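## Task

Find the box marked with a T on its top face and set that box alone inside the tote near the door, fully within the tote's rim. All other boxes must stay on their desks. The robot must not topple or be left tilted, and the result has to hold without the robot supporting anything.

## Robot and tools

Robot: TidyBot++, a wheeled base (0.54 m long, 0.50 m wide, 0.38 m tall) on four driven casters, carrying one seven-joint arm with a two-finger gripper. The shoulder sits 0.12 m ahead of the base centre at 0.68 m height. Cameras: base_camera (pinhole, 644x364) and wrist_camera (fisheye, 644x476, looks along the hand). Loose objects may occasionally get nudged by something external.

Frames: the base frame has its origin on the floor below the base centre, x forward, y left, z up. hand_pose is reported in it, as the point between the finger pads; its z axis runs out along the fingers and the fingers close along its y axis. Odometry is the base frame as it was when the scene began. base_odometry counts wheel rotation only, so wheel slip shows up as movement; heading is positive to the left, range -3.142 to 3.142. base_tilt is in degrees, positive when leaning forward or right. Expect drift of a few cm and several degrees over many moves.

execute_actions: argument actions is a list holding one action or none (empty list just reports state and images). An action may contain base, joints, or both, plus optional speeds; the parts start together. base holds exactly one relative command, an offset from where the base last reported itself: translate_m (metres, forward positive, -2 to 2), strafe_m (metres, left positive, -2 to 2) or rotate_rad (radians, counter-clockwise from above positive, -6.3 to 6.3). joints holds absolute targets keyed by name: joint_1_rad (any angle; positive is clockwise from above, opposite to rotate_rad), joint_2_rad shoulder -2.249 to 2.249, joint_3_rad (any angle), joint_4_rad elbow -2.579 to 2.579, joint_5_rad (any angle), joint_6_rad wrist -2.099 to 2.099, joint_7_rad (any angle; hand down, positive is counter-clockwise from above, and 1.57 opens the fingers left/right), gripper_pos 0 (open, gap about 85 mm) to 1 (closed; gap roughly 85 x (1 - gripper_pos) mm). Done tolerances: ±0.039 for joints 1-4, ±0.056 for joints 5-7, ±0.03 gripper. Unlimited joints go the short way; for bigger turns send steps below half a revolution. speeds caps top speed for that action only: translate_m and strafe_m 0.05 to 0.5 m/s, rotate_rad 0.1 to 1.57 rad/s (defaults are the maximums). A base move needing over 8.667 s, or any out-of-range value or unknown key, gets refused with no motion. An action can't run past 15 s. cameras: list of base_camera, wrist_camera or all; omitted/null/all gives both, [] gives none. Keys left out of an action may still be driving toward old targets.

wait: seconds from 0 to 10; commands nothing and returns state and images. zoom_image: camera plus region [x0, y0, x1, y1] in pixels of the latest full image, origin top-left, at most 504 by 504. finished_scene: pass the number of the scene being ended; irreversible, reports success and gives the next task. Replying without any tool call ends everything.

Arm geometry: upper arm 0.42 m, forearm 0.31 m, hand 0.31 m to the hand point. With joint_1_rad 0, joint_3_rad 3.14, joint_5_rad 0, the arm stays in the base's x-z plane and segment tilts from vertical (forward positive) are: upper arm = joint_2_rad, forearm = joint_2_rad - joint_4_rad, hand = that minus joint_6_rad. Forward reach sums length times sin of each tilt; height above the shoulder sums length times cos. Joints move up to 1.39 rad/s (1.22 for joints 5-7). The arm begins folded, hand down, sticking out up to 0.08 m beyond the base front. A downward hand reaches at most about 0.94 m height, and only near the base. Closed fingertips reach about 20 mm beyond the hand point.

Reading results: base_status and joint_status describe how each motion ended. done = target reached (for the base it only means wheels turned enough, maybe slipping). off_target = settled away and possibly still pushing. contact_stop or time_out = target dropped, holding in place. A blocked base shoves hard until timeout and can still say done. Gripper off_target at 1 means something is held; done at 1 means empty. joint command not followed with a cause line means self-collision checking withheld the arm targets (no check protects the base); such targets may be retried later. on_its_own lists uncommanded motion. motor_effort gives percent of maximum, peak in brackets, with fixed biases and noise. ARM HIT flags a hard knock against the base or arm. A stop reported in a call cancels the remaining calls in that reply.

Accuracy: friction and hand load leave joints short; correct by sending last command + (wanted - read). Never command a joint to its read angle while holding something, since the arm sags. hand_pose may be off 1-2 cm; trust the images.

Avoid: driving while the arm catches something above about 0.8 m (tipping), pushing or pulling sideways on a raised hand, ramming the arm with the base (torque fault: arm freezes 10 s; limits 104.5 N m for joints 1-4, 51.3 for 5-7), holding loads long (motors overheat at 75 °C and the arm sinks), and any drops, slips, slams or hard shoves. Backing away or retracting the arm rights a leaning robot. The robot holds its last command while you compose a reply.

Each tool is called after "Request:" as name(argument=value, ...), one argument or row to a line, values as JSON.

## Session

Request:
execute_actions(
  actions=[],
)

Scene clock: 0.00 s.
base_odometry: x=+0.000 y=+0.000 heading=+0.000 (m, m, rad; odometry frame)
base_tilt: forward=-0.5 right=+0.3 (deg)
base_status: not commanded
joint_positions: joint_1_rad=+0.013 joint_2_rad=-0.342 joint_3_rad=+3.116 joint_4_rad=-2.507 joint_5_rad=-0.031 joint_6_rad=-0.840 joint_7_rad=+1.610 gripper_pos=+0.000
joint_status: not commanded
motor_effort: joint_1_rad=+1 joint_2_rad=-2 joint_3_rad=+0 joint_4_rad=+11 joint_5_rad=-1 joint_6_rad=+1 joint_7_rad=+1 (%)
hand_pose: x=+0.2804 y=+0.0096 z=+0.5937 quat_wxyz=(-0.007, +0.998, +0.016, +0.068) (m; base frame)
pictures: base_camera, wrist_camera
Images, in order (width x height): base_camera 644x364, wrist_camera 644x476.

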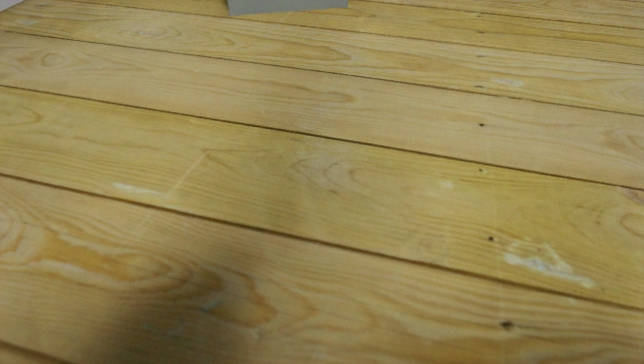

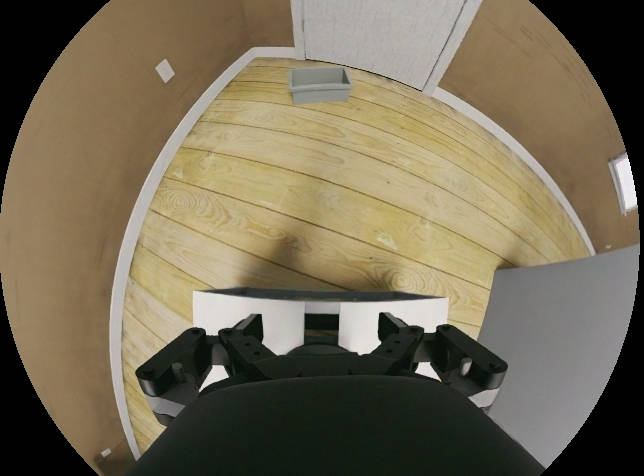

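Request:
execute_actions(
  actions=[
    {"joints":{"joint_2_rad":-0.5,"joint_4_rad":-1.0,"joint_6_rad":-1.5,"joint_1_rad":1.5}},
  ],
  cameras=["wrist_camera"],
)

Request:
execute_actions(
  actions=[
    {"joints":{"joint_1_rad":3.1}},
  ],
  cameras=["wrist_camera"],
)

Scene clock: 3.10 s.
base_odometry: x=+0.000 y=+0.000 heading=+0.000 (m, m, rad; odometry frame)
base_tilt: forward=-0.5 right=+0.3 (deg)
base_status: not commanded
joint_positions: joint_1_rad=+1.476 joint_2_rad=-0.488 joint_3_rad=+3.116 joint_4_rad=-1.010 joint_5_rad=-0.031 joint_6_rad=-1.476 joint_7_rad=+1.610 gripper_pos=+0.000
joint_status: all done
motor_effort: joint_1_rad=+1(0) joint_2_rad=+5(8) joint_3_rad=+0(1) joint_4_rad=+11(17) joint_5_rad=-1(1) joint_6_rad=+8(8) joint_7_rad=+0(0) (%)
hand_pose: x=+0.1645 y=-0.2389 z=+1.1966 quat_wxyz=(+0.361, +0.646, -0.538, +0.403) (m; base frame)
pictures: wrist_camera
Images, in order (width x height): wrist_camera 644x476.

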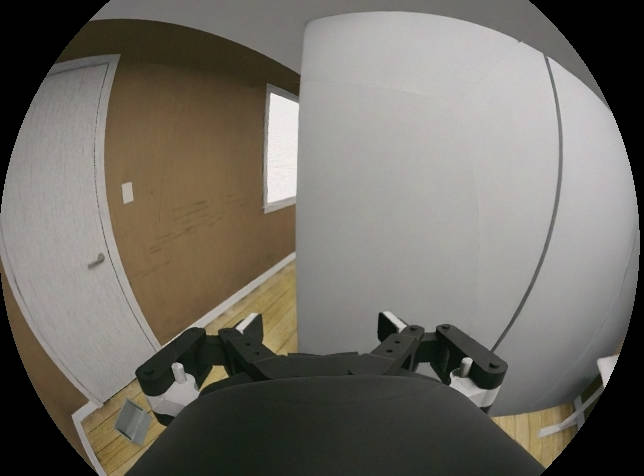

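Scene clock: 5.90 s.
base_odometry: x=+0.000 y=+0.000 heading=+0.000 (m, m, rad; odometry frame)
base_tilt: forward=-0.5 right=+0.3 (deg)
base_status: not commanded
joint_positions: joint_1_rad=+3.076 joint_2_rad=-0.488 joint_3_rad=+3.116 joint_4_rad=-1.010 joint_5_rad=-0.031 joint_6_rad=-1.476 joint_7_rad=+1.610 gripper_pos=+0.000
joint_status: all done
motor_effort: joint_1_rad=+1(0) joint_2_rad=+5(4) joint_3_rad=+1(1) joint_4_rad=+11(12) joint_5_rad=+0(1) joint_6_rad=+8(8) joint_7_rad=+0(0) (%)
hand_pose: x=-0.1211 y=-0.0384 z=+1.1966 quat_wxyz=(+0.541, +0.064, -0.839, +0.022) (m; base frame)
pictures: wrist_camera
Images, in order (width x height): wrist_camera 644x476.

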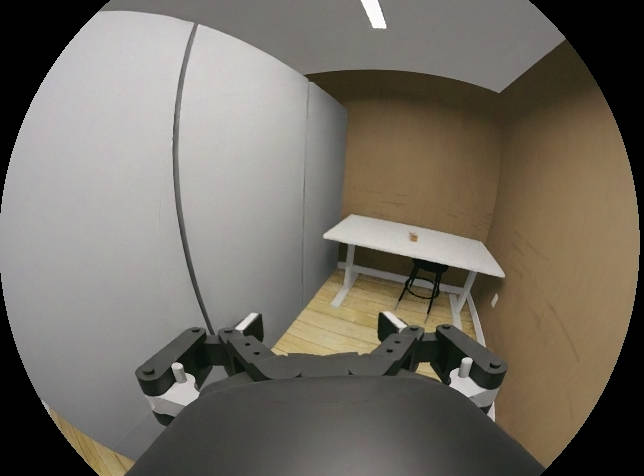

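Request:
zoom_image(
  camera="wrist_camera",
  region=[380, 215, 450, 260],
)

Region (380, 215, 450, 260) of wrist_camera's 644x476 image, scaled by 7.200; it fills the top 324 rows of this view, and the rest is white.

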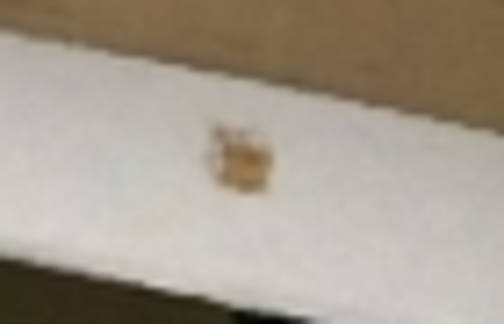

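Request:
execute_actions(
  actions=[
    {"base":{"rotate_rad":2.8},"joints":{"joint_1_rad":0.0,"joint_2_rad":-0.1,"joint_4_rad":-0.6,"joint_6_rad":-1.8}},
  ],
  cameras=["wrist_camera"],
)

Request:
execute_actions(
  actions=[
    {"base":{"translate_m":0.5}},
  ],
)

Scene clock: 10.20 s.
base_odometry: x=+0.000 y=+0.000 heading=+2.799 (m, m, rad; odometry frame)
base_tilt: forward=-0.5 right=+0.3 (deg)
base_status: done
joint_positions: joint_1_rad=+0.023 joint_2_rad=-0.118 joint_3_rad=+3.116 joint_4_rad=-0.616 joint_5_rad=-0.031 joint_6_rad=-1.776 joint_7_rad=+1.610 gripper_pos=+0.000
joint_status: all done
motor_effort: joint_1_rad=+1(0) joint_2_rad=-8(9) joint_3_rad=+0(1) joint_4_rad=+10(12) joint_5_rad=+0(0) joint_6_rad=+7(8) joint_7_rad=+1(0) (%)
hand_pose: x=+0.4568 y=+0.0130 z=+1.1745 quat_wxyz=(-0.003, +0.907, +0.029, +0.420) (m; base frame)
pictures: wrist_camera
Images, in order (width x height): wrist_camera 644x476.

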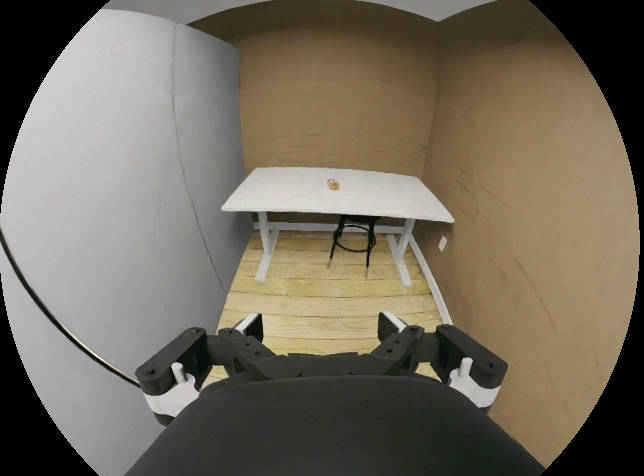

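Scene clock: 12.57 s.
base_odometry: x=-0.471 y=+0.167 heading=+2.800 (m, m, rad; odometry frame)
base_tilt: forward=-0.5 right=+0.3 (deg)
base_status: done
joint_positions: joint_1_rad=+0.023 joint_2_rad=-0.094 joint_3_rad=+3.116 joint_4_rad=-0.611 joint_5_rad=-0.031 joint_6_rad=-1.778 joint_7_rad=+1.610 gripper_pos=+0.000
joint_status: not commanded
motor_effort: joint_1_rad=+0(1) joint_2_rad=-9(14) joint_3_rad=-1(1) joint_4_rad=+10(11) joint_5_rad=-1(1) joint_6_rad=+7(7) joint_7_rad=+0(1) (%)
hand_pose: x=+0.4675 y=+0.0128 z=+1.1677 quat_wxyz=(-0.004, +0.911, +0.029, +0.411) (m; base frame)
pictures: base_camera, wrist_camera
Images, in order (width x height): base_camera 644x364, wrist_camera 644x476.

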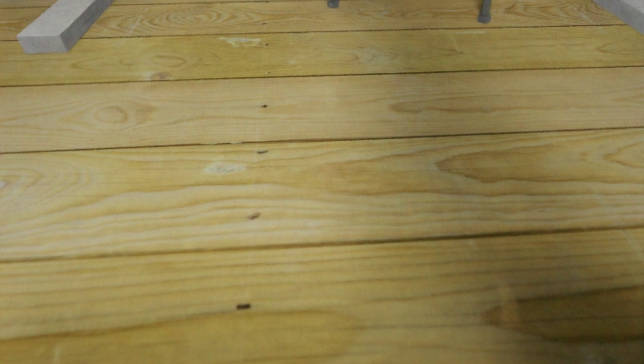

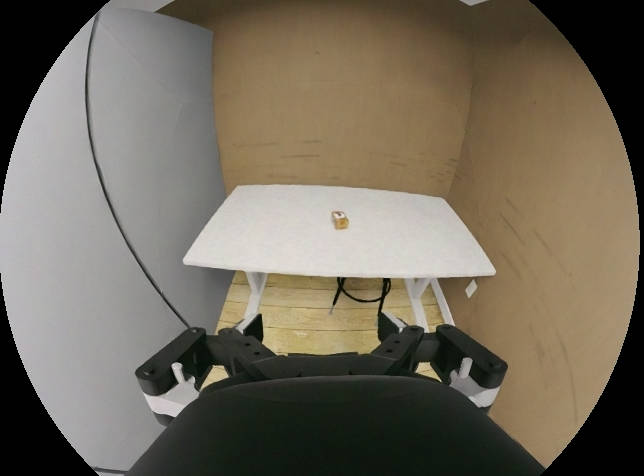

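Request:
zoom_image(
  camera="wrist_camera",
  region=[315, 200, 365, 240],
)

Region (315, 200, 365, 240) of wrist_camera's 644x476 image, scaled by 10.080; it fills the top 403 rows of this view, and the rest is white.

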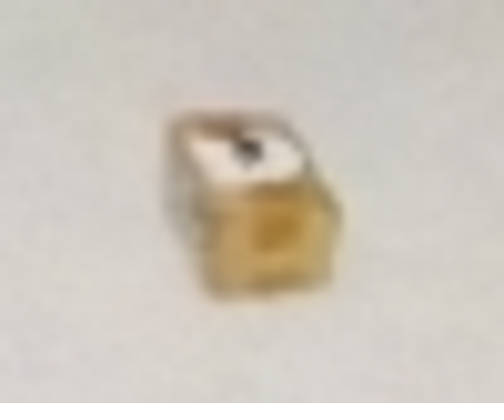

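Request:
execute_actions(
  actions=[
    {"base":{"translate_m":0.4},"joints":{"joint_2_rad":0.4,"joint_4_rad":-0.5,"joint_6_rad":-1.7}},
  ],
)

Scene clock: 15.07 s.
base_odometry: x=-0.848 y=+0.301 heading=+2.801 (m, m, rad; odometry frame)
base_tilt: forward=-0.5 right=+0.3 (deg)
base_status: done
joint_positions: joint_1_rad=+0.023 joint_2_rad=+0.415 joint_3_rad=+3.116 joint_4_rad=-0.514 joint_5_rad=-0.031 joint_6_rad=-1.720 joint_7_rad=+1.610 gripper_pos=+0.000
joint_status: all done
motor_effort: joint_1_rad=+1(1) joint_2_rad=-34(43) joint_3_rad=+0(0) joint_4_rad=+14(18) joint_5_rad=-2(1) joint_6_rad=+4(8) joint_7_rad=+1(0) (%)
hand_pose: x=+0.6872 y=+0.0079 z=+0.9813 quat_wxyz=(-0.015, +0.969, +0.024, +0.244) (m; base frame)
pictures: base_camera, wrist_camera
Images, in order (width x height): base_camera 644x364, wrist_camera 644x476.

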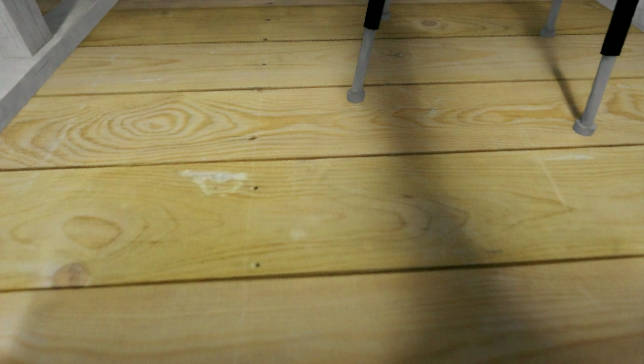

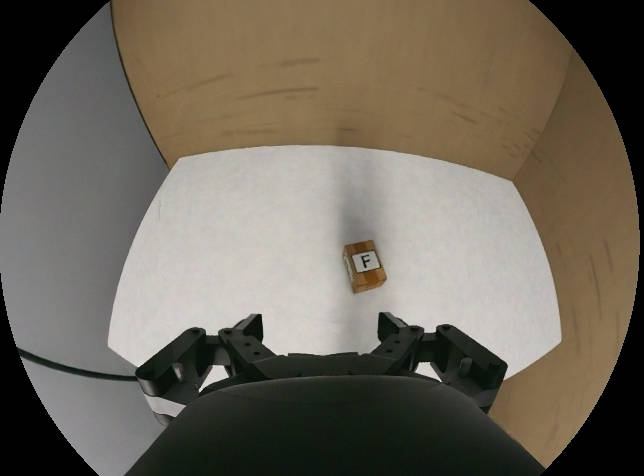

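Request:
execute_actions(
  actions=[
    {"base":{"translate_m":-1.3},"joints":{"joint_2_rad":-0.5,"joint_4_rad":-1.2,"joint_6_rad":-1.9,"joint_1_rad":-2.0}},
  ],
  cameras=["wrist_camera"],
)

Scene clock: 19.70 s.
base_odometry: x=+0.378 y=-0.132 heading=+2.802 (m, m, rad; odometry frame)
base_tilt: forward=-0.5 right=+0.3 (deg)
base_status: done
joint_positions: joint_1_rad=-1.976 joint_2_rad=-0.486 joint_3_rad=+3.116 joint_4_rad=-1.185 joint_5_rad=-0.031 joint_6_rad=-1.877 joint_7_rad=+1.610 gripper_pos=+0.000
joint_status: all done
motor_effort: joint_1_rad=+1(1) joint_2_rad=+4(40) joint_3_rad=+1(2) joint_4_rad=+11(15) joint_5_rad=-1(1) joint_6_rad=+5(4) joint_7_rad=+1(0) (%)
hand_pose: x=+0.0341 y=+0.1506 z=+1.0315 quat_wxyz=(-0.236, +0.495, +0.823, +0.150) (m; base frame)
pictures: wrist_camera
Images, in order (width x height): wrist_camera 644x476.

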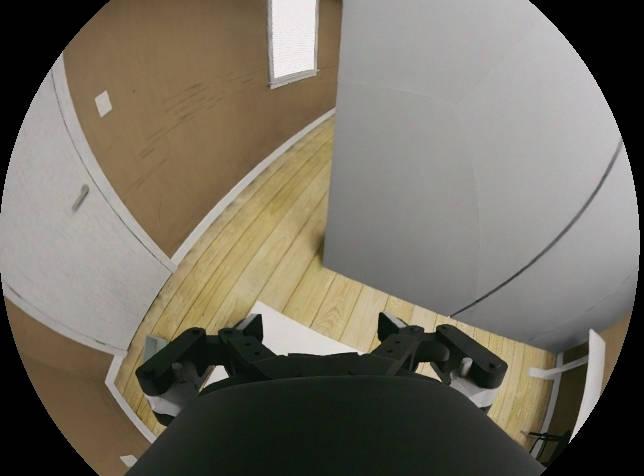

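Request:
execute_actions(
  actions=[
    {"base":{"strafe_m":0.25},"joints":{"joint_1_rad":-1.3}},
  ],
  cameras=[],
)

Request:
execute_actions(
  actions=[
    {"base":{"translate_m":-0.7}},
  ],
)

Scene clock: 21.97 s.
base_odometry: x=+0.294 y=-0.368 heading=+2.802 (m, m, rad; odometry frame)
base_tilt: forward=-0.5 right=+0.3 (deg)
base_status: done
joint_positions: joint_1_rad=-1.324 joint_2_rad=-0.492 joint_3_rad=+3.116 joint_4_rad=-1.189 joint_5_rad=-0.031 joint_6_rad=-1.879 joint_7_rad=+1.610 gripper_pos=+0.000
joint_status: all done
motor_effort: joint_1_rad=+0(2) joint_2_rad=+5(8) joint_3_rad=+1(2) joint_4_rad=+12(13) joint_5_rad=-1(1) joint_6_rad=+5(5) joint_7_rad=+0(1) (%)
hand_pose: x=+0.1423 y=+0.1688 z=+1.0307 quat_wxyz=(-0.175, +0.732, +0.621, +0.217) (m; base frame)
pictures: none
No camera images: the call's "cameras" was empty. Leave "cameras" out to get every camera's image.

Scene clock: 24.67 s.
base_odometry: x=+0.955 y=-0.601 heading=+2.802 (m, m, rad; odometry frame)
base_tilt: forward=-0.5 right=+0.3 (deg)
base_status: done
joint_positions: joint_1_rad=-1.324 joint_2_rad=-0.492 joint_3_rad=+3.116 joint_4_rad=-1.189 joint_5_rad=-0.031 joint_6_rad=-1.879 joint_7_rad=+1.610 gripper_pos=+0.000
joint_status: not commanded
motor_effort: joint_1_rad=+1(1) joint_2_rad=+5(6) joint_3_rad=+2(2) joint_4_rad=+11(12) joint_5_rad=+0(2) joint_6_rad=+4(5) joint_7_rad=+1(0) (%)
hand_pose: x=+0.1424 y=+0.1687 z=+1.0307 quat_wxyz=(-0.175, +0.732, +0.621, +0.217) (m; base frame)
pictures: base_camera, wrist_camera
Images, in order (width x height): base_camera 644x364, wrist_camera 644x476.

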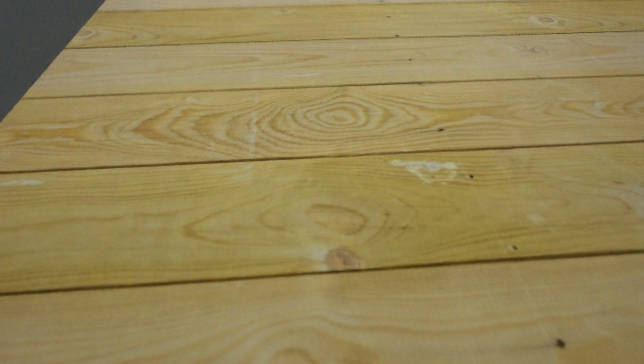

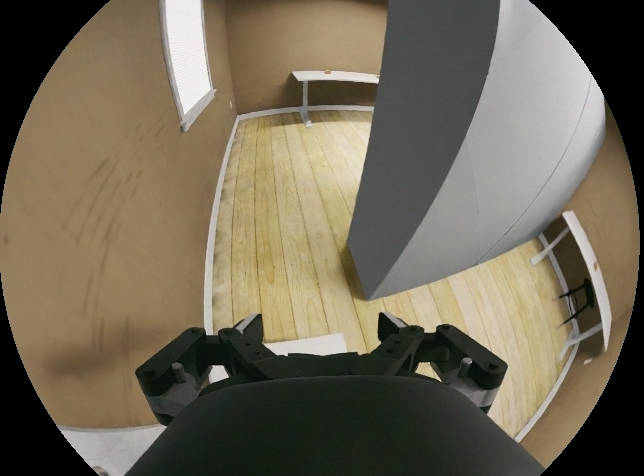

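Request:
execute_actions(
  actions=[
    {"base":{"strafe_m":1.3},"joints":{"joint_1_rad":-0.9,"joint_6_rad":-1.5}},
  ],
  cameras=["wrist_camera"],
)

Scene clock: 28.80 s.
base_odometry: x=+0.522 y=-1.827 heading=+2.802 (m, m, rad; odometry frame)
base_tilt: forward=-0.5 right=+0.3 (deg)
base_status: done
joint_positions: joint_1_rad=-0.923 joint_2_rad=-0.498 joint_3_rad=+3.116 joint_4_rad=-1.189 joint_5_rad=-0.031 joint_6_rad=-1.521 joint_7_rad=+1.610 gripper_pos=+0.000
joint_status: all done
motor_effort: joint_1_rad=+0(2) joint_2_rad=+2(9) joint_3_rad=+0(1) joint_4_rad=+13(13) joint_5_rad=-1(1) joint_6_rad=+7(7) joint_7_rad=+1(0) (%)
hand_pose: x=+0.2514 y=+0.2110 z=+1.1072 quat_wxyz=(-0.204, +0.783, +0.430, +0.399) (m; base frame)
pictures: wrist_camera
Images, in order (width x height): wrist_camera 644x476.

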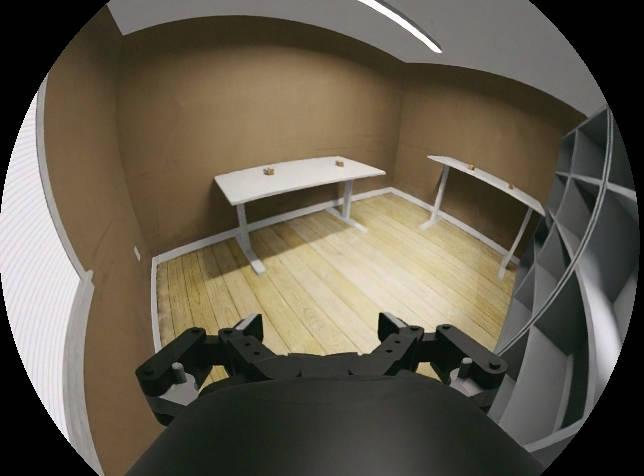

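Request:
execute_actions(
  actions=[
    {"base":{"translate_m":0.95},"joints":{"joint_1_rad":-1.6,"joint_2_rad":0.2,"joint_4_rad":-0.5,"joint_6_rad":-1.8}},
  ],
  cameras=[],
)

Request:
execute_actions(
  actions=[
    {"base":{"strafe_m":1.0}},
  ],
)

Scene clock: 32.33 s.
base_odometry: x=-0.374 y=-1.511 heading=+2.802 (m, m, rad; odometry frame)
base_tilt: forward=-0.5 right=+0.3 (deg)
base_status: done
joint_positions: joint_1_rad=-1.581 joint_2_rad=+0.200 joint_3_rad=+3.116 joint_4_rad=-0.516 joint_5_rad=-0.031 joint_6_rad=-1.776 joint_7_rad=+1.610 gripper_pos=+0.000
joint_status: all done
motor_effort: joint_1_rad=+0(2) joint_2_rad=-24(27) joint_3_rad=-1(3) joint_4_rad=+12(14) joint_5_rad=-1(1) joint_6_rad=+5(8) joint_7_rad=+1(1) (%)
hand_pose: x=+0.0934 y=+0.4773 z=+1.0837 quat_wxyz=(-0.236, +0.639, +0.699, +0.215) (m; base frame)
pictures: none
No camera images: the call's "cameras" was empty. Leave "cameras" out to get every camera's image.

Scene clock: 35.70 s.
base_odometry: x=-0.708 y=-2.454 heading=+2.802 (m, m, rad; odometry frame)
base_tilt: forward=-0.5 right=+0.2 (deg)
base_status: done
joint_positions: joint_1_rad=-1.581 joint_2_rad=+0.202 joint_3_rad=+3.116 joint_4_rad=-0.512 joint_5_rad=-0.031 joint_6_rad=-1.779 joint_7_rad=+1.610 gripper_pos=+0.000
joint_status: not commanded
motor_effort: joint_1_rad=+1(0) joint_2_rad=-24(28) joint_3_rad=+0(1) joint_4_rad=+12(13) joint_5_rad=-1(1) joint_6_rad=+5(6) joint_7_rad=+0(0) (%)
hand_pose: x=+0.0934 y=+0.4773 z=+1.0837 quat_wxyz=(-0.236, +0.640, +0.700, +0.215) (m; base frame)
pictures: base_camera, wrist_camera
Images, in order (width x height): base_camera 644x364, wrist_camera 644x476.

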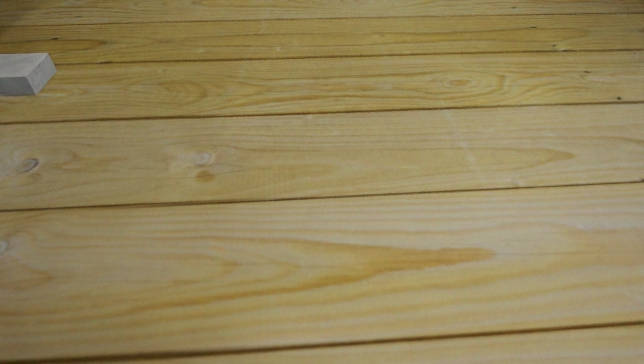

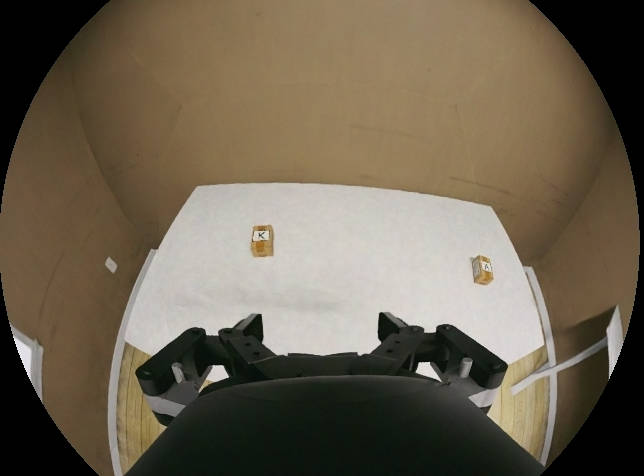

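Request:
zoom_image(
  camera="wrist_camera",
  region=[455, 245, 515, 295],
)

Region (455, 245, 515, 295) of wrist_camera's 644x476 image, scaled by 8.400.

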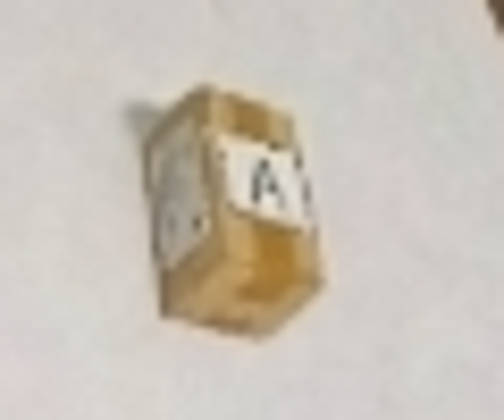

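K and A. The other desk.

Request:
execute_actions(
  actions=[
    {"base":{"strafe_m":-0.45},"joints":{"joint_1_rad":0.0,"joint_2_rad":-0.1,"joint_4_rad":-0.6,"joint_6_rad":-1.7}},
  ],
  cameras=[],
)

Request:
execute_actions(
  actions=[
    {"base":{"translate_m":0.7}},
  ],
)

Scene clock: 38.73 s.
base_odometry: x=-0.558 y=-2.029 heading=+2.802 (m, m, rad; odometry frame)
base_tilt: forward=-0.5 right=+0.3 (deg)
base_status: done
joint_positions: joint_1_rad=-0.023 joint_2_rad=-0.081 joint_3_rad=+3.116 joint_4_rad=-0.584 joint_5_rad=-0.031 joint_6_rad=-1.724 joint_7_rad=+1.610 gripper_pos=+0.000
joint_status: all done
motor_effort: joint_1_rad=+1(2) joint_2_rad=-10(30) joint_3_rad=-1(2) joint_4_rad=+11(12) joint_5_rad=-1(2) joint_6_rad=+7(7) joint_7_rad=+0(0) (%)
hand_pose: x=+0.4816 y=+0.0294 z=+1.1866 quat_wxyz=(-0.014, +0.896, +0.049, +0.441) (m; base frame)
pictures: none
No camera images: the call's "cameras" was empty. Leave "cameras" out to get every camera's image.

Scene clock: 41.50 s.
base_odometry: x=-1.218 y=-1.796 heading=+2.802 (m, m, rad; odometry frame)
base_tilt: forward=-0.5 right=+0.3 (deg)
base_status: done
joint_positions: joint_1_rad=-0.023 joint_2_rad=-0.096 joint_3_rad=+3.116 joint_4_rad=-0.590 joint_5_rad=-0.031 joint_6_rad=-1.722 joint_7_rad=+1.610 gripper_pos=+0.000
joint_status: not commanded
motor_effort: joint_1_rad=+1(0) joint_2_rad=-10(13) joint_3_rad=+0(0) joint_4_rad=+10(11) joint_5_rad=-1(1) joint_6_rad=+7(7) joint_7_rad=+0(0) (%)
hand_pose: x=+0.4751 y=+0.0291 z=+1.1905 quat_wxyz=(-0.013, +0.893, +0.048, +0.447) (m; base frame)
pictures: base_camera, wrist_camera
Images, in order (width x height): base_camera 644x364, wrist_camera 644x476.

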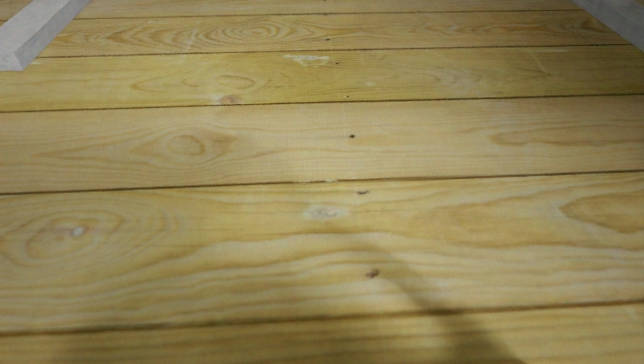

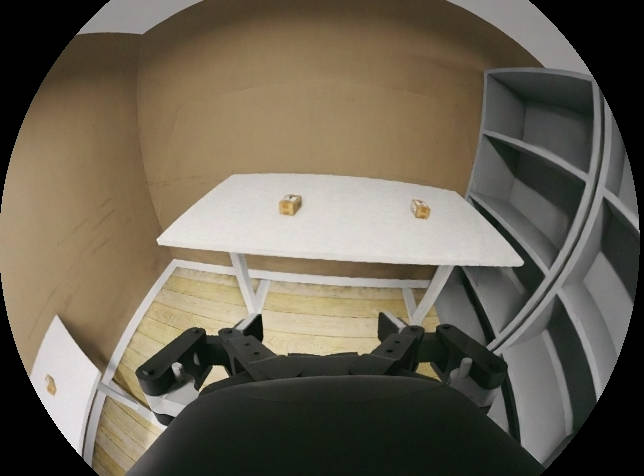

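Request:
execute_actions(
  actions=[
    {"base":{"translate_m":0.35},"joints":{"joint_1_rad":0.02,"joint_2_rad":0.1,"joint_4_rad":-0.4,"joint_6_rad":-1.85,"joint_3_rad":3.165,"joint_5_rad":0.03,"joint_7_rad":1.54}},
  ],
)

Scene clock: 48.73 s.
base_odometry: x=-1.549 y=-1.679 heading=+2.802 (m, m, rad; odometry frame)
base_tilt: forward=-0.5 right=+0.3 (deg)
base_status: done
joint_positions: joint_1_rad=-0.004 joint_2_rad=+0.109 joint_3_rad=+3.150 joint_4_rad=-0.414 joint_5_rad=+0.002 joint_6_rad=-1.828 joint_7_rad=+1.569 gripper_pos=+0.000
joint_status: all done
motor_effort: joint_1_rad=+0(0) joint_2_rad=-17(24) joint_3_rad=-1(0) joint_4_rad=+11(12) joint_5_rad=+0(2) joint_6_rad=+6(8) joint_7_rad=+1(0) (%)
hand_pose: x=+0.5432 y=-0.0008 z=+1.1536 quat_wxyz=(+0.002, +0.923, -0.003, +0.385) (m; base frame)
pictures: base_camera, wrist_camera
Images, in order (width x height): base_camera 644x364, wrist_camera 644x476.

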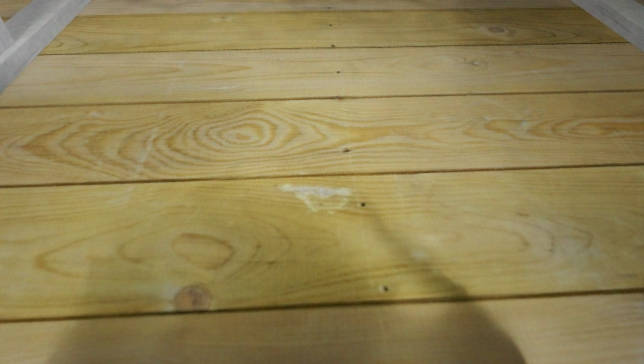

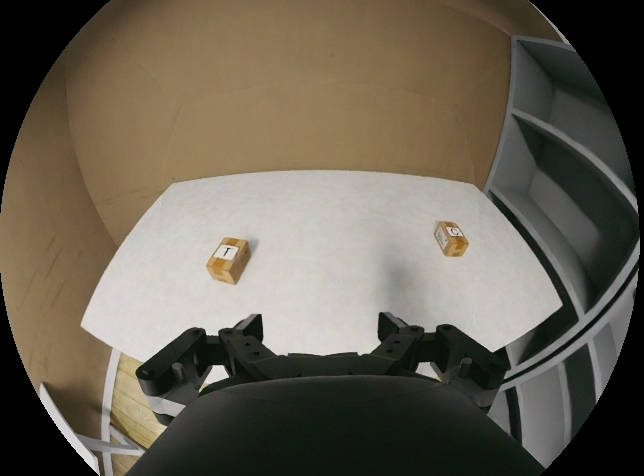

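Request:
execute_actions(
  actions=[
    {"base":{"strafe_m":0.2},"joints":{"joint_2_rad":0.2,"joint_4_rad":-0.6,"joint_6_rad":-1.75}},
  ],
  cameras=["wrist_camera"],
)

Scene clock: 51.03 s.
base_odometry: x=-1.616 y=-1.867 heading=+2.801 (m, m, rad; odometry frame)
base_tilt: forward=-0.5 right=+0.3 (deg)
base_status: done
joint_positions: joint_1_rad=+0.002 joint_2_rad=+0.205 joint_3_rad=+3.153 joint_4_rad=-0.594 joint_5_rad=+0.005 joint_6_rad=-1.772 joint_7_rad=+1.569 gripper_pos=+0.000
joint_status: all done
motor_effort: joint_1_rad=+1(4) joint_2_rad=-25(28) joint_3_rad=+0(1) joint_4_rad=+13(14) joint_5_rad=-1(0) joint_6_rad=+5(7) joint_7_rad=+1(1) (%)
hand_pose: x=+0.5979 y=-0.0054 z=+1.0511 quat_wxyz=(+0.005, +0.960, -0.008, +0.281) (m; base frame)
pictures: wrist_camera
Images, in order (width x height): wrist_camera 644x476.

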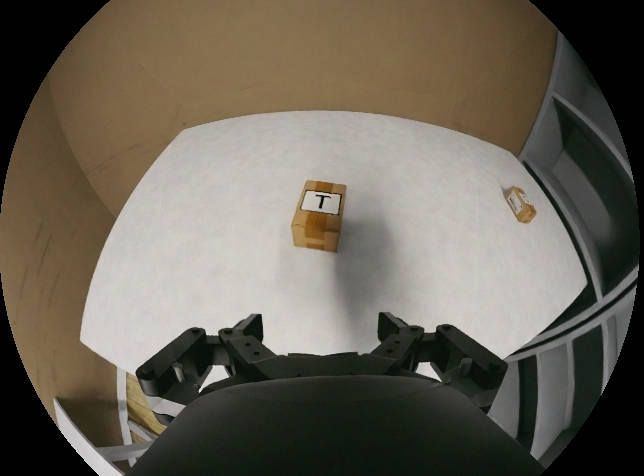

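Request:
execute_actions(
  actions=[
    {"base":{"translate_m":0.15},"joints":{"joint_2_rad":0.24,"joint_4_rad":-0.77,"joint_6_rad":-1.55,"joint_7_rad":1.42}},
  ],
  cameras=["wrist_camera"],
)

Scene clock: 53.10 s.
base_odometry: x=-1.757 y=-1.818 heading=+2.802 (m, m, rad; odometry frame)
base_tilt: forward=-0.5 right=+0.3 (deg)
base_status: done
joint_positions: joint_1_rad=+0.002 joint_2_rad=+0.250 joint_3_rad=+3.153 joint_4_rad=-0.762 joint_5_rad=+0.005 joint_6_rad=-1.568 joint_7_rad=+1.449 gripper_pos=+0.000
joint_status: all done
motor_effort: joint_1_rad=+0(1) joint_2_rad=-29(35) joint_3_rad=-1(0) joint_4_rad=+14(17) joint_5_rad=+0(1) joint_6_rad=+4(5) joint_7_rad=+0(0) (%)
hand_pose: x=+0.6554 y=-0.0063 z=+0.9928 quat_wxyz=(-0.011, +0.959, -0.065, +0.277) (m; base frame)
pictures: wrist_camera
Images, in order (width x height): wrist_camera 644x476.

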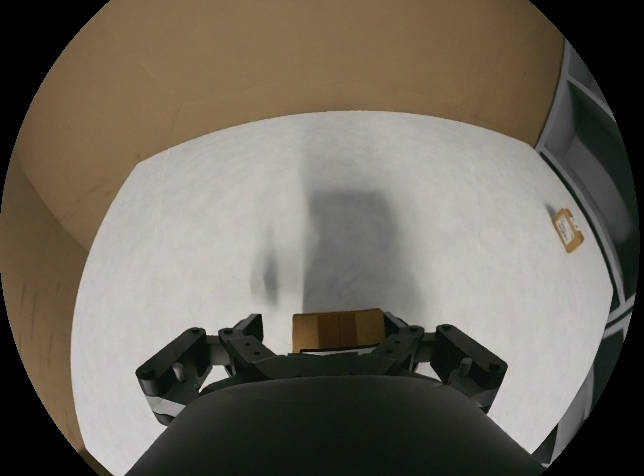

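Request:
execute_actions(
  actions=[
    {"joints":{"joint_2_rad":0.15,"joint_1_rad":0.05,"joint_6_rad":-1.65,"joint_7_rad":1.5}},
  ],
  cameras=["wrist_camera"],
)

Scene clock: 54.30 s.
base_odometry: x=-1.757 y=-1.818 heading=+2.802 (m, m, rad; odometry frame)
base_tilt: forward=-0.5 right=+0.3 (deg)
base_status: not commanded
joint_positions: joint_1_rad=+0.028 joint_2_rad=+0.150 joint_3_rad=+3.153 joint_4_rad=-0.762 joint_5_rad=+0.005 joint_6_rad=-1.630 joint_7_rad=+1.472 gripper_pos=+0.000
joint_status: all done
motor_effort: joint_1_rad=+1(0) joint_2_rad=-23(32) joint_3_rad=+0(0) joint_4_rad=+14(15) joint_5_rad=-1(0) joint_6_rad=+5(5) joint_7_rad=+0(1) (%)
hand_pose: x=+0.6057 y=-0.0187 z=+1.0334 quat_wxyz=(-0.006, +0.953, -0.067, +0.295) (m; base frame)
pictures: wrist_camera
Images, in order (width x height): wrist_camera 644x476.

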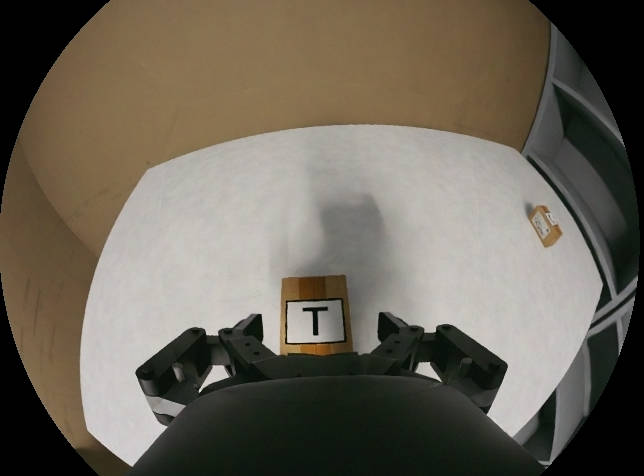

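Request:
execute_actions(
  actions=[
    {"joints":{"joint_2_rad":0.11,"joint_4_rad":-1.065,"joint_6_rad":-1.355}},
  ],
  cameras=["wrist_camera"],
)

Scene clock: 56.53 s.
base_odometry: x=-1.757 y=-1.818 heading=+2.802 (m, m, rad; odometry frame)
base_tilt: forward=-0.5 right=+0.3 (deg)
base_status: not commanded
joint_positions: joint_1_rad=+0.029 joint_2_rad=+0.105 joint_3_rad=+3.154 joint_4_rad=-1.048 joint_5_rad=+0.005 joint_6_rad=-1.368 joint_7_rad=+1.472 gripper_pos=+0.000
joint_status: all done
motor_effort: joint_1_rad=+1(6) joint_2_rad=-22(26) joint_3_rad=+0(4) joint_4_rad=+13(16) joint_5_rad=+0(4) joint_6_rad=+3(5) joint_7_rad=+1(1) (%)
hand_pose: x=+0.6314 y=-0.0210 z=+0.9744 quat_wxyz=(-0.006, +0.950, -0.067, +0.305) (m; base frame)
pictures: wrist_camera
Images, in order (width x height): wrist_camera 644x476.

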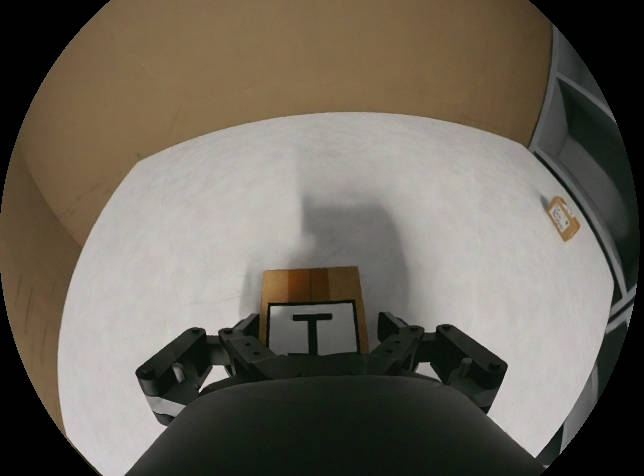

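Request:
execute_actions(
  actions=[
    {"joints":{"gripper_pos":1}},
  ],
  cameras=[],
)

Request:
execute_actions(
  actions=[
    {"joints":{"joint_2_rad":-0.1,"gripper_pos":1}},
  ],
  cameras=["wrist_camera"],
)

Scene clock: 57.83 s.
base_odometry: x=-1.757 y=-1.818 heading=+2.802 (m, m, rad; odometry frame)
base_tilt: forward=-0.5 right=+0.3 (deg)
base_status: not commanded
joint_positions: joint_1_rad=+0.031 joint_2_rad=+0.091 joint_3_rad=+3.155 joint_4_rad=-1.047 joint_5_rad=+0.005 joint_6_rad=-1.356 joint_7_rad=+1.472 gripper_pos=+0.341
joint_status: gripper_pos off_target (ended at +0.341, target +1.000)
motor_effort: joint_1_rad=+0(3) joint_2_rad=-19(23) joint_3_rad=+0(2) joint_4_rad=+12(15) joint_5_rad=+0(3) joint_6_rad=+4(6) joint_7_rad=+0(1) (%)
hand_pose: x=+0.6301 y=-0.0222 z=+0.9841 quat_wxyz=(-0.006, +0.946, -0.068, +0.318) (m; base frame)
pictures: none
No camera images: the call's "cameras" was empty. Leave "cameras" out to get every camera's image.

Scene clock: 59.30 s.
base_odometry: x=-1.757 y=-1.818 heading=+2.802 (m, m, rad; odometry frame)
base_tilt: forward=-0.5 right=+0.3 (deg)
base_status: not commanded
joint_positions: joint_1_rad=+0.031 joint_2_rad=-0.102 joint_3_rad=+3.155 joint_4_rad=-1.067 joint_5_rad=+0.005 joint_6_rad=-1.356 joint_7_rad=+1.472 gripper_pos=+0.341
joint_status: gripper_pos off_target (ended at +0.341, target +1.000); the others done
motor_effort: joint_1_rad=+0(2) joint_2_rad=-16(29) joint_3_rad=+0(1) joint_4_rad=+16(18) joint_5_rad=+0(0) joint_6_rad=+7(7) joint_7_rad=+0(0) (%)
hand_pose: x=+0.5621 y=-0.0201 z=+1.0670 quat_wxyz=(-0.009, +0.915, -0.066, +0.399) (m; base frame)
pictures: wrist_camera
Images, in order (width x height): wrist_camera 644x476.

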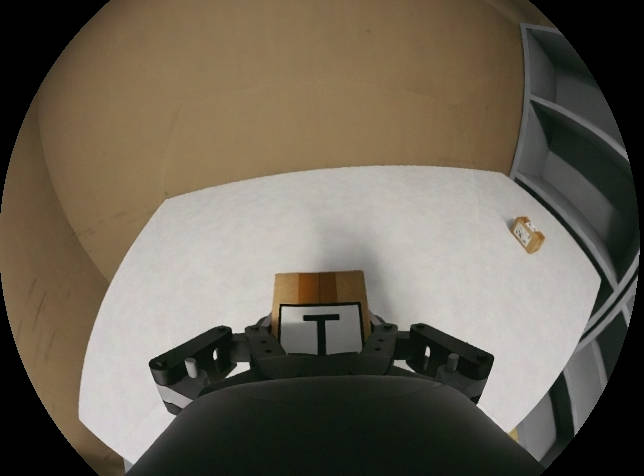

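Request:
execute_actions(
  actions=[
    {"base":{"translate_m":-2.0},"joints":{"joint_2_rad":-0.4,"joint_4_rad":-1.3,"joint_6_rad":-1.6,"joint_1_rad":-0.02,"joint_7_rad":1.6,"gripper_pos":1}},
  ],
  cameras=[],
)

Request:
execute_actions(
  actions=[
    {"base":{"rotate_rad":-1.64},"joints":{"joint_2_rad":-0.3,"joint_4_rad":-2.0,"joint_6_rad":-0.7,"gripper_pos":1}},
  ],
)

Scene clock: 65.10 s.
base_odometry: x=+0.128 y=-2.485 heading=+2.802 (m, m, rad; odometry frame)
base_tilt: forward=-0.5 right=+0.3 (deg)
base_status: done
joint_positions: joint_1_rad=+0.004 joint_2_rad=-0.397 joint_3_rad=+3.156 joint_4_rad=-1.290 joint_5_rad=+0.008 joint_6_rad=-1.583 joint_7_rad=+1.570 gripper_pos=+0.341
joint_status: gripper_pos off_target (ended at +0.341, target +1.000); the others done
motor_effort: joint_1_rad=+0(1) joint_2_rad=-3(21) joint_3_rad=+0(1) joint_4_rad=+14(16) joint_5_rad=+0(2) joint_6_rad=+6(7) joint_7_rad=+0(0) (%)
hand_pose: x=+0.3933 y=-0.0082 z=+1.0221 quat_wxyz=(+0.004, +0.945, -0.011, +0.326) (m; base frame)
pictures: none
No camera images: the call's "cameras" was empty. Leave "cameras" out to get every camera's image.

Scene clock: 67.43 s.
base_odometry: x=+0.129 y=-2.485 heading=+1.163 (m, m, rad; odometry frame)
base_tilt: forward=-0.5 right=+0.3 (deg)
base_status: done
joint_positions: joint_1_rad=-0.001 joint_2_rad=-0.306 joint_3_rad=+3.162 joint_4_rad=-1.992 joint_5_rad=+0.008 joint_6_rad=-0.726 joint_7_rad=+1.570 gripper_pos=+0.341
joint_status: gripper_pos off_target (ended at +0.341, target +1.000); the others done
motor_effort: joint_1_rad=+1(2) joint_2_rad=-10(14) joint_3_rad=+0(3) joint_4_rad=+17(18) joint_5_rad=+0(1) joint_6_rad=+7(7) joint_7_rad=+1(0) (%)
hand_pose: x=+0.5122 y=-0.0085 z=+0.8149 quat_wxyz=(+0.004, +0.934, -0.008, +0.357) (m; base frame)
pictures: base_camera, wrist_camera
Images, in order (width x height): base_camera 644x364, wrist_camera 644x476.

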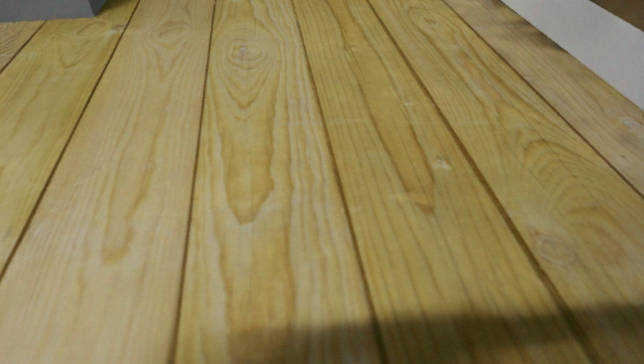

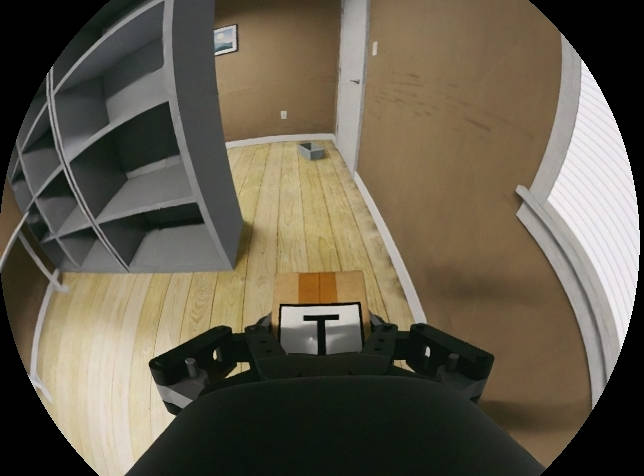

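Request:
execute_actions(
  actions=[
    {"base":{"rotate_rad":0.1}},
  ],
  cameras=[],
)

Request:
execute_actions(
  actions=[
    {"base":{"translate_m":1.85},"joints":{"joint_2_rad":0.3,"joint_4_rad":-2.2,"joint_6_rad":0.0,"gripper_pos":1}},
  ],
)

Scene clock: 68.47 s.
base_odometry: x=+0.129 y=-2.485 heading=+1.262 (m, m, rad; odometry frame)
base_tilt: forward=-0.5 right=+0.3 (deg)
base_status: done
joint_positions: joint_1_rad=-0.005 joint_2_rad=-0.306 joint_3_rad=+3.162 joint_4_rad=-1.992 joint_5_rad=+0.008 joint_6_rad=-0.726 joint_7_rad=+1.570 gripper_pos=+0.341
joint_status: not commanded
motor_effort: joint_1_rad=+1(2) joint_2_rad=-10(10) joint_3_rad=+0(1) joint_4_rad=+18(18) joint_5_rad=-1(0) joint_6_rad=+6(6) joint_7_rad=+1(0) (%)
hand_pose: x=+0.5123 y=-0.0066 z=+0.8149 quat_wxyz=(+0.003, +0.934, -0.006, +0.357) (m; base frame)
pictures: none
No camera images: the call's "cameras" was empty. Leave "cameras" out to get every camera's image.

Scene clock: 73.50 s.
base_odometry: x=+0.694 y=-0.723 heading=+1.261 (m, m, rad; odometry frame)
base_tilt: forward=-0.5 right=+0.3 (deg)
base_status: done
joint_positions: joint_1_rad=-0.005 joint_2_rad=+0.297 joint_3_rad=+3.162 joint_4_rad=-2.190 joint_5_rad=+0.008 joint_6_rad=-0.023 joint_7_rad=+1.570 gripper_pos=+0.341
joint_status: gripper_pos off_target (ended at +0.341, target +1.000); the others done
motor_effort: joint_1_rad=+1(1) joint_2_rad=-27(28) joint_3_rad=+0(1) joint_4_rad=+10(18) joint_5_rad=+0(0) joint_6_rad=+6(6) joint_7_rad=+1(0) (%)
hand_pose: x=+0.6173 y=-0.0062 z=+0.5833 quat_wxyz=(+0.006, +0.951, -0.002, +0.310) (m; base frame)
pictures: base_camera, wrist_camera
Images, in order (width x height): base_camera 644x364, wrist_camera 644x476.

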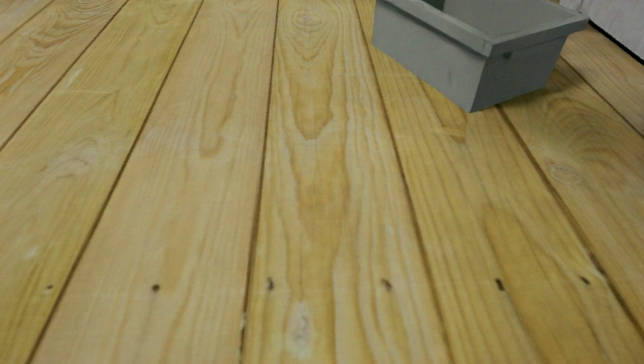

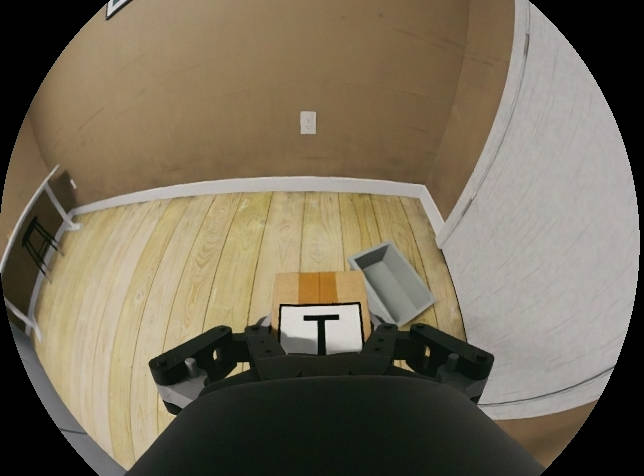

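Request:
execute_actions(
  actions=[
    {"base":{"strafe_m":0.25},"joints":{"joint_1_rad":1.11,"gripper_pos":1}},
  ],
  cameras=[],
)

Request:
execute_actions(
  actions=[
    {"base":{"translate_m":0.5},"joints":{"joint_2_rad":1.1,"joint_4_rad":-1.9,"joint_6_rad":0.3,"gripper_pos":1}},
  ],
)

Scene clock: 77.67 s.
base_odometry: x=+0.606 y=-0.695 heading=+1.267 (m, m, rad; odometry frame)
base_tilt: forward=-0.5 right=+0.3 (deg)
base_status: strafe_m time_out (by the wheels' count: +0.093 of +0.250)
joint_positions: joint_1_rad=+1.093 joint_2_rad=+0.298 joint_3_rad=+3.159 joint_4_rad=-2.195 joint_5_rad=+0.008 joint_6_rad=-0.020 joint_7_rad=+1.571 gripper_pos=+0.341
joint_status: gripper_pos off_target (ended at +0.341, target +1.000); the others done
motor_effort: joint_1_rad=+0(9) joint_2_rad=-27(36) joint_3_rad=+0(5) joint_4_rad=+11(14) joint_5_rad=-1(1) joint_6_rad=+6(8) joint_7_rad=+0(0) (%)
hand_pose: x=+0.3405 y=-0.4444 z=+0.5817 quat_wxyz=(+0.166, +0.811, -0.497, +0.261) (m; base frame)
pictures: none
No camera images: the call's "cameras" was empty. Leave "cameras" out to get every camera's image.

not run: a stop came earlier in this reply.

Request:
execute_actions(
  actions=[
    {"base":{"strafe_m":-0.02},"joints":{"joint_1_rad":0.95,"gripper_pos":1}},
  ],
  cameras=["wrist_camera"],
)

Request:
execute_actions(
  actions=[
    {"base":{"translate_m":0.42}},
  ],
  cameras=[],
)

Request:
execute_actions(
  actions=[
    {"base":{"strafe_m":0.15},"joints":{"joint_2_rad":1.1,"joint_4_rad":-1.9,"joint_6_rad":0.3,"gripper_pos":1}},
  ],
)

Scene clock: 79.03 s.
base_odometry: x=+0.625 y=-0.701 heading=+1.268 (m, m, rad; odometry frame)
base_tilt: forward=-0.5 right=+0.3 (deg)
base_status: done
joint_positions: joint_1_rad=+0.965 joint_2_rad=+0.300 joint_3_rad=+3.162 joint_4_rad=-2.197 joint_5_rad=+0.008 joint_6_rad=-0.020 joint_7_rad=+1.571 gripper_pos=+0.341
joint_status: gripper_pos off_target (ended at +0.341, target +1.000); the others done
motor_effort: joint_1_rad=+2(2) joint_2_rad=-27(30) joint_3_rad=+0(2) joint_4_rad=+11(13) joint_5_rad=+0(0) joint_6_rad=+6(6) joint_7_rad=+0(0) (%)
hand_pose: x=+0.3941 y=-0.4124 z=+0.5800 quat_wxyz=(+0.149, +0.841, -0.445, +0.269) (m; base frame)
pictures: wrist_camera
Images, in order (width x height): wrist_camera 644x476.

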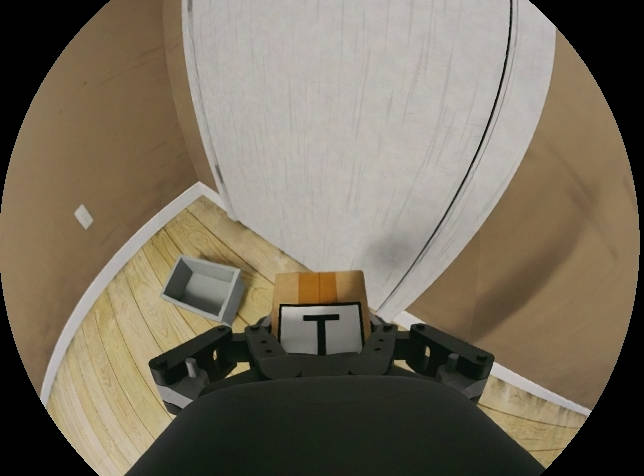

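Scene clock: 81.20 s.
base_odometry: x=+0.750 y=-0.300 heading=+1.269 (m, m, rad; odometry frame)
base_tilt: forward=-0.5 right=+0.3 (deg)
base_status: done
joint_positions: joint_1_rad=+0.960 joint_2_rad=+0.300 joint_3_rad=+3.162 joint_4_rad=-2.197 joint_5_rad=+0.008 joint_6_rad=-0.020 joint_7_rad=+1.571 gripper_pos=+0.341
joint_status: not commanded
motor_effort: joint_1_rad=+0(2) joint_2_rad=-27(28) joint_3_rad=+1(1) joint_4_rad=+12(12) joint_5_rad=-1(0) joint_6_rad=+6(6) joint_7_rad=+1(0) (%)
hand_pose: x=+0.3958 y=-0.4112 z=+0.5799 quat_wxyz=(+0.148, +0.842, -0.444, +0.269) (m; base frame)
pictures: none
No camera images: the call's "cameras" was empty. Leave "cameras" out to get every camera's image.

Scene clock: 83.27 s.
base_odometry: x=+0.607 y=-0.255 heading=+1.269 (m, m, rad; odometry frame)
base_tilt: forward=-0.5 right=+0.3 (deg)
base_status: done
joint_positions: joint_1_rad=+0.960 joint_2_rad=+1.097 joint_3_rad=+3.162 joint_4_rad=-1.917 joint_5_rad=+0.008 joint_6_rad=+0.274 joint_7_rad=+1.571 gripper_pos=+0.341
joint_status: gripper_pos off_target (ended at +0.341, target +1.000); the others done
motor_effort: joint_1_rad=+1(3) joint_2_rad=-41(43) joint_3_rad=-1(2) joint_4_rad=+3(10) joint_5_rad=-1(0) joint_6_rad=+4(6) joint_7_rad=+0(0) (%)
hand_pose: x=+0.4181 y=-0.4453 z=+0.2755 quat_wxyz=(+0.101, +0.870, -0.451, +0.173) (m; base frame)
pictures: base_camera, wrist_camera
Images, in order (width x height): base_camera 644x364, wrist_camera 644x476.

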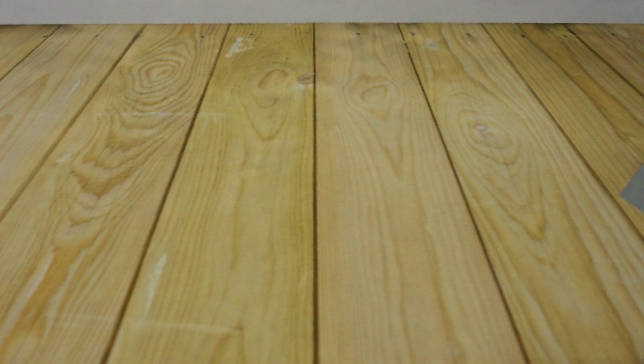

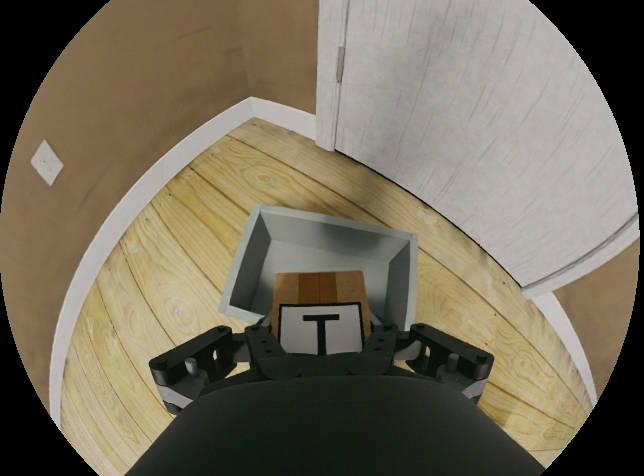

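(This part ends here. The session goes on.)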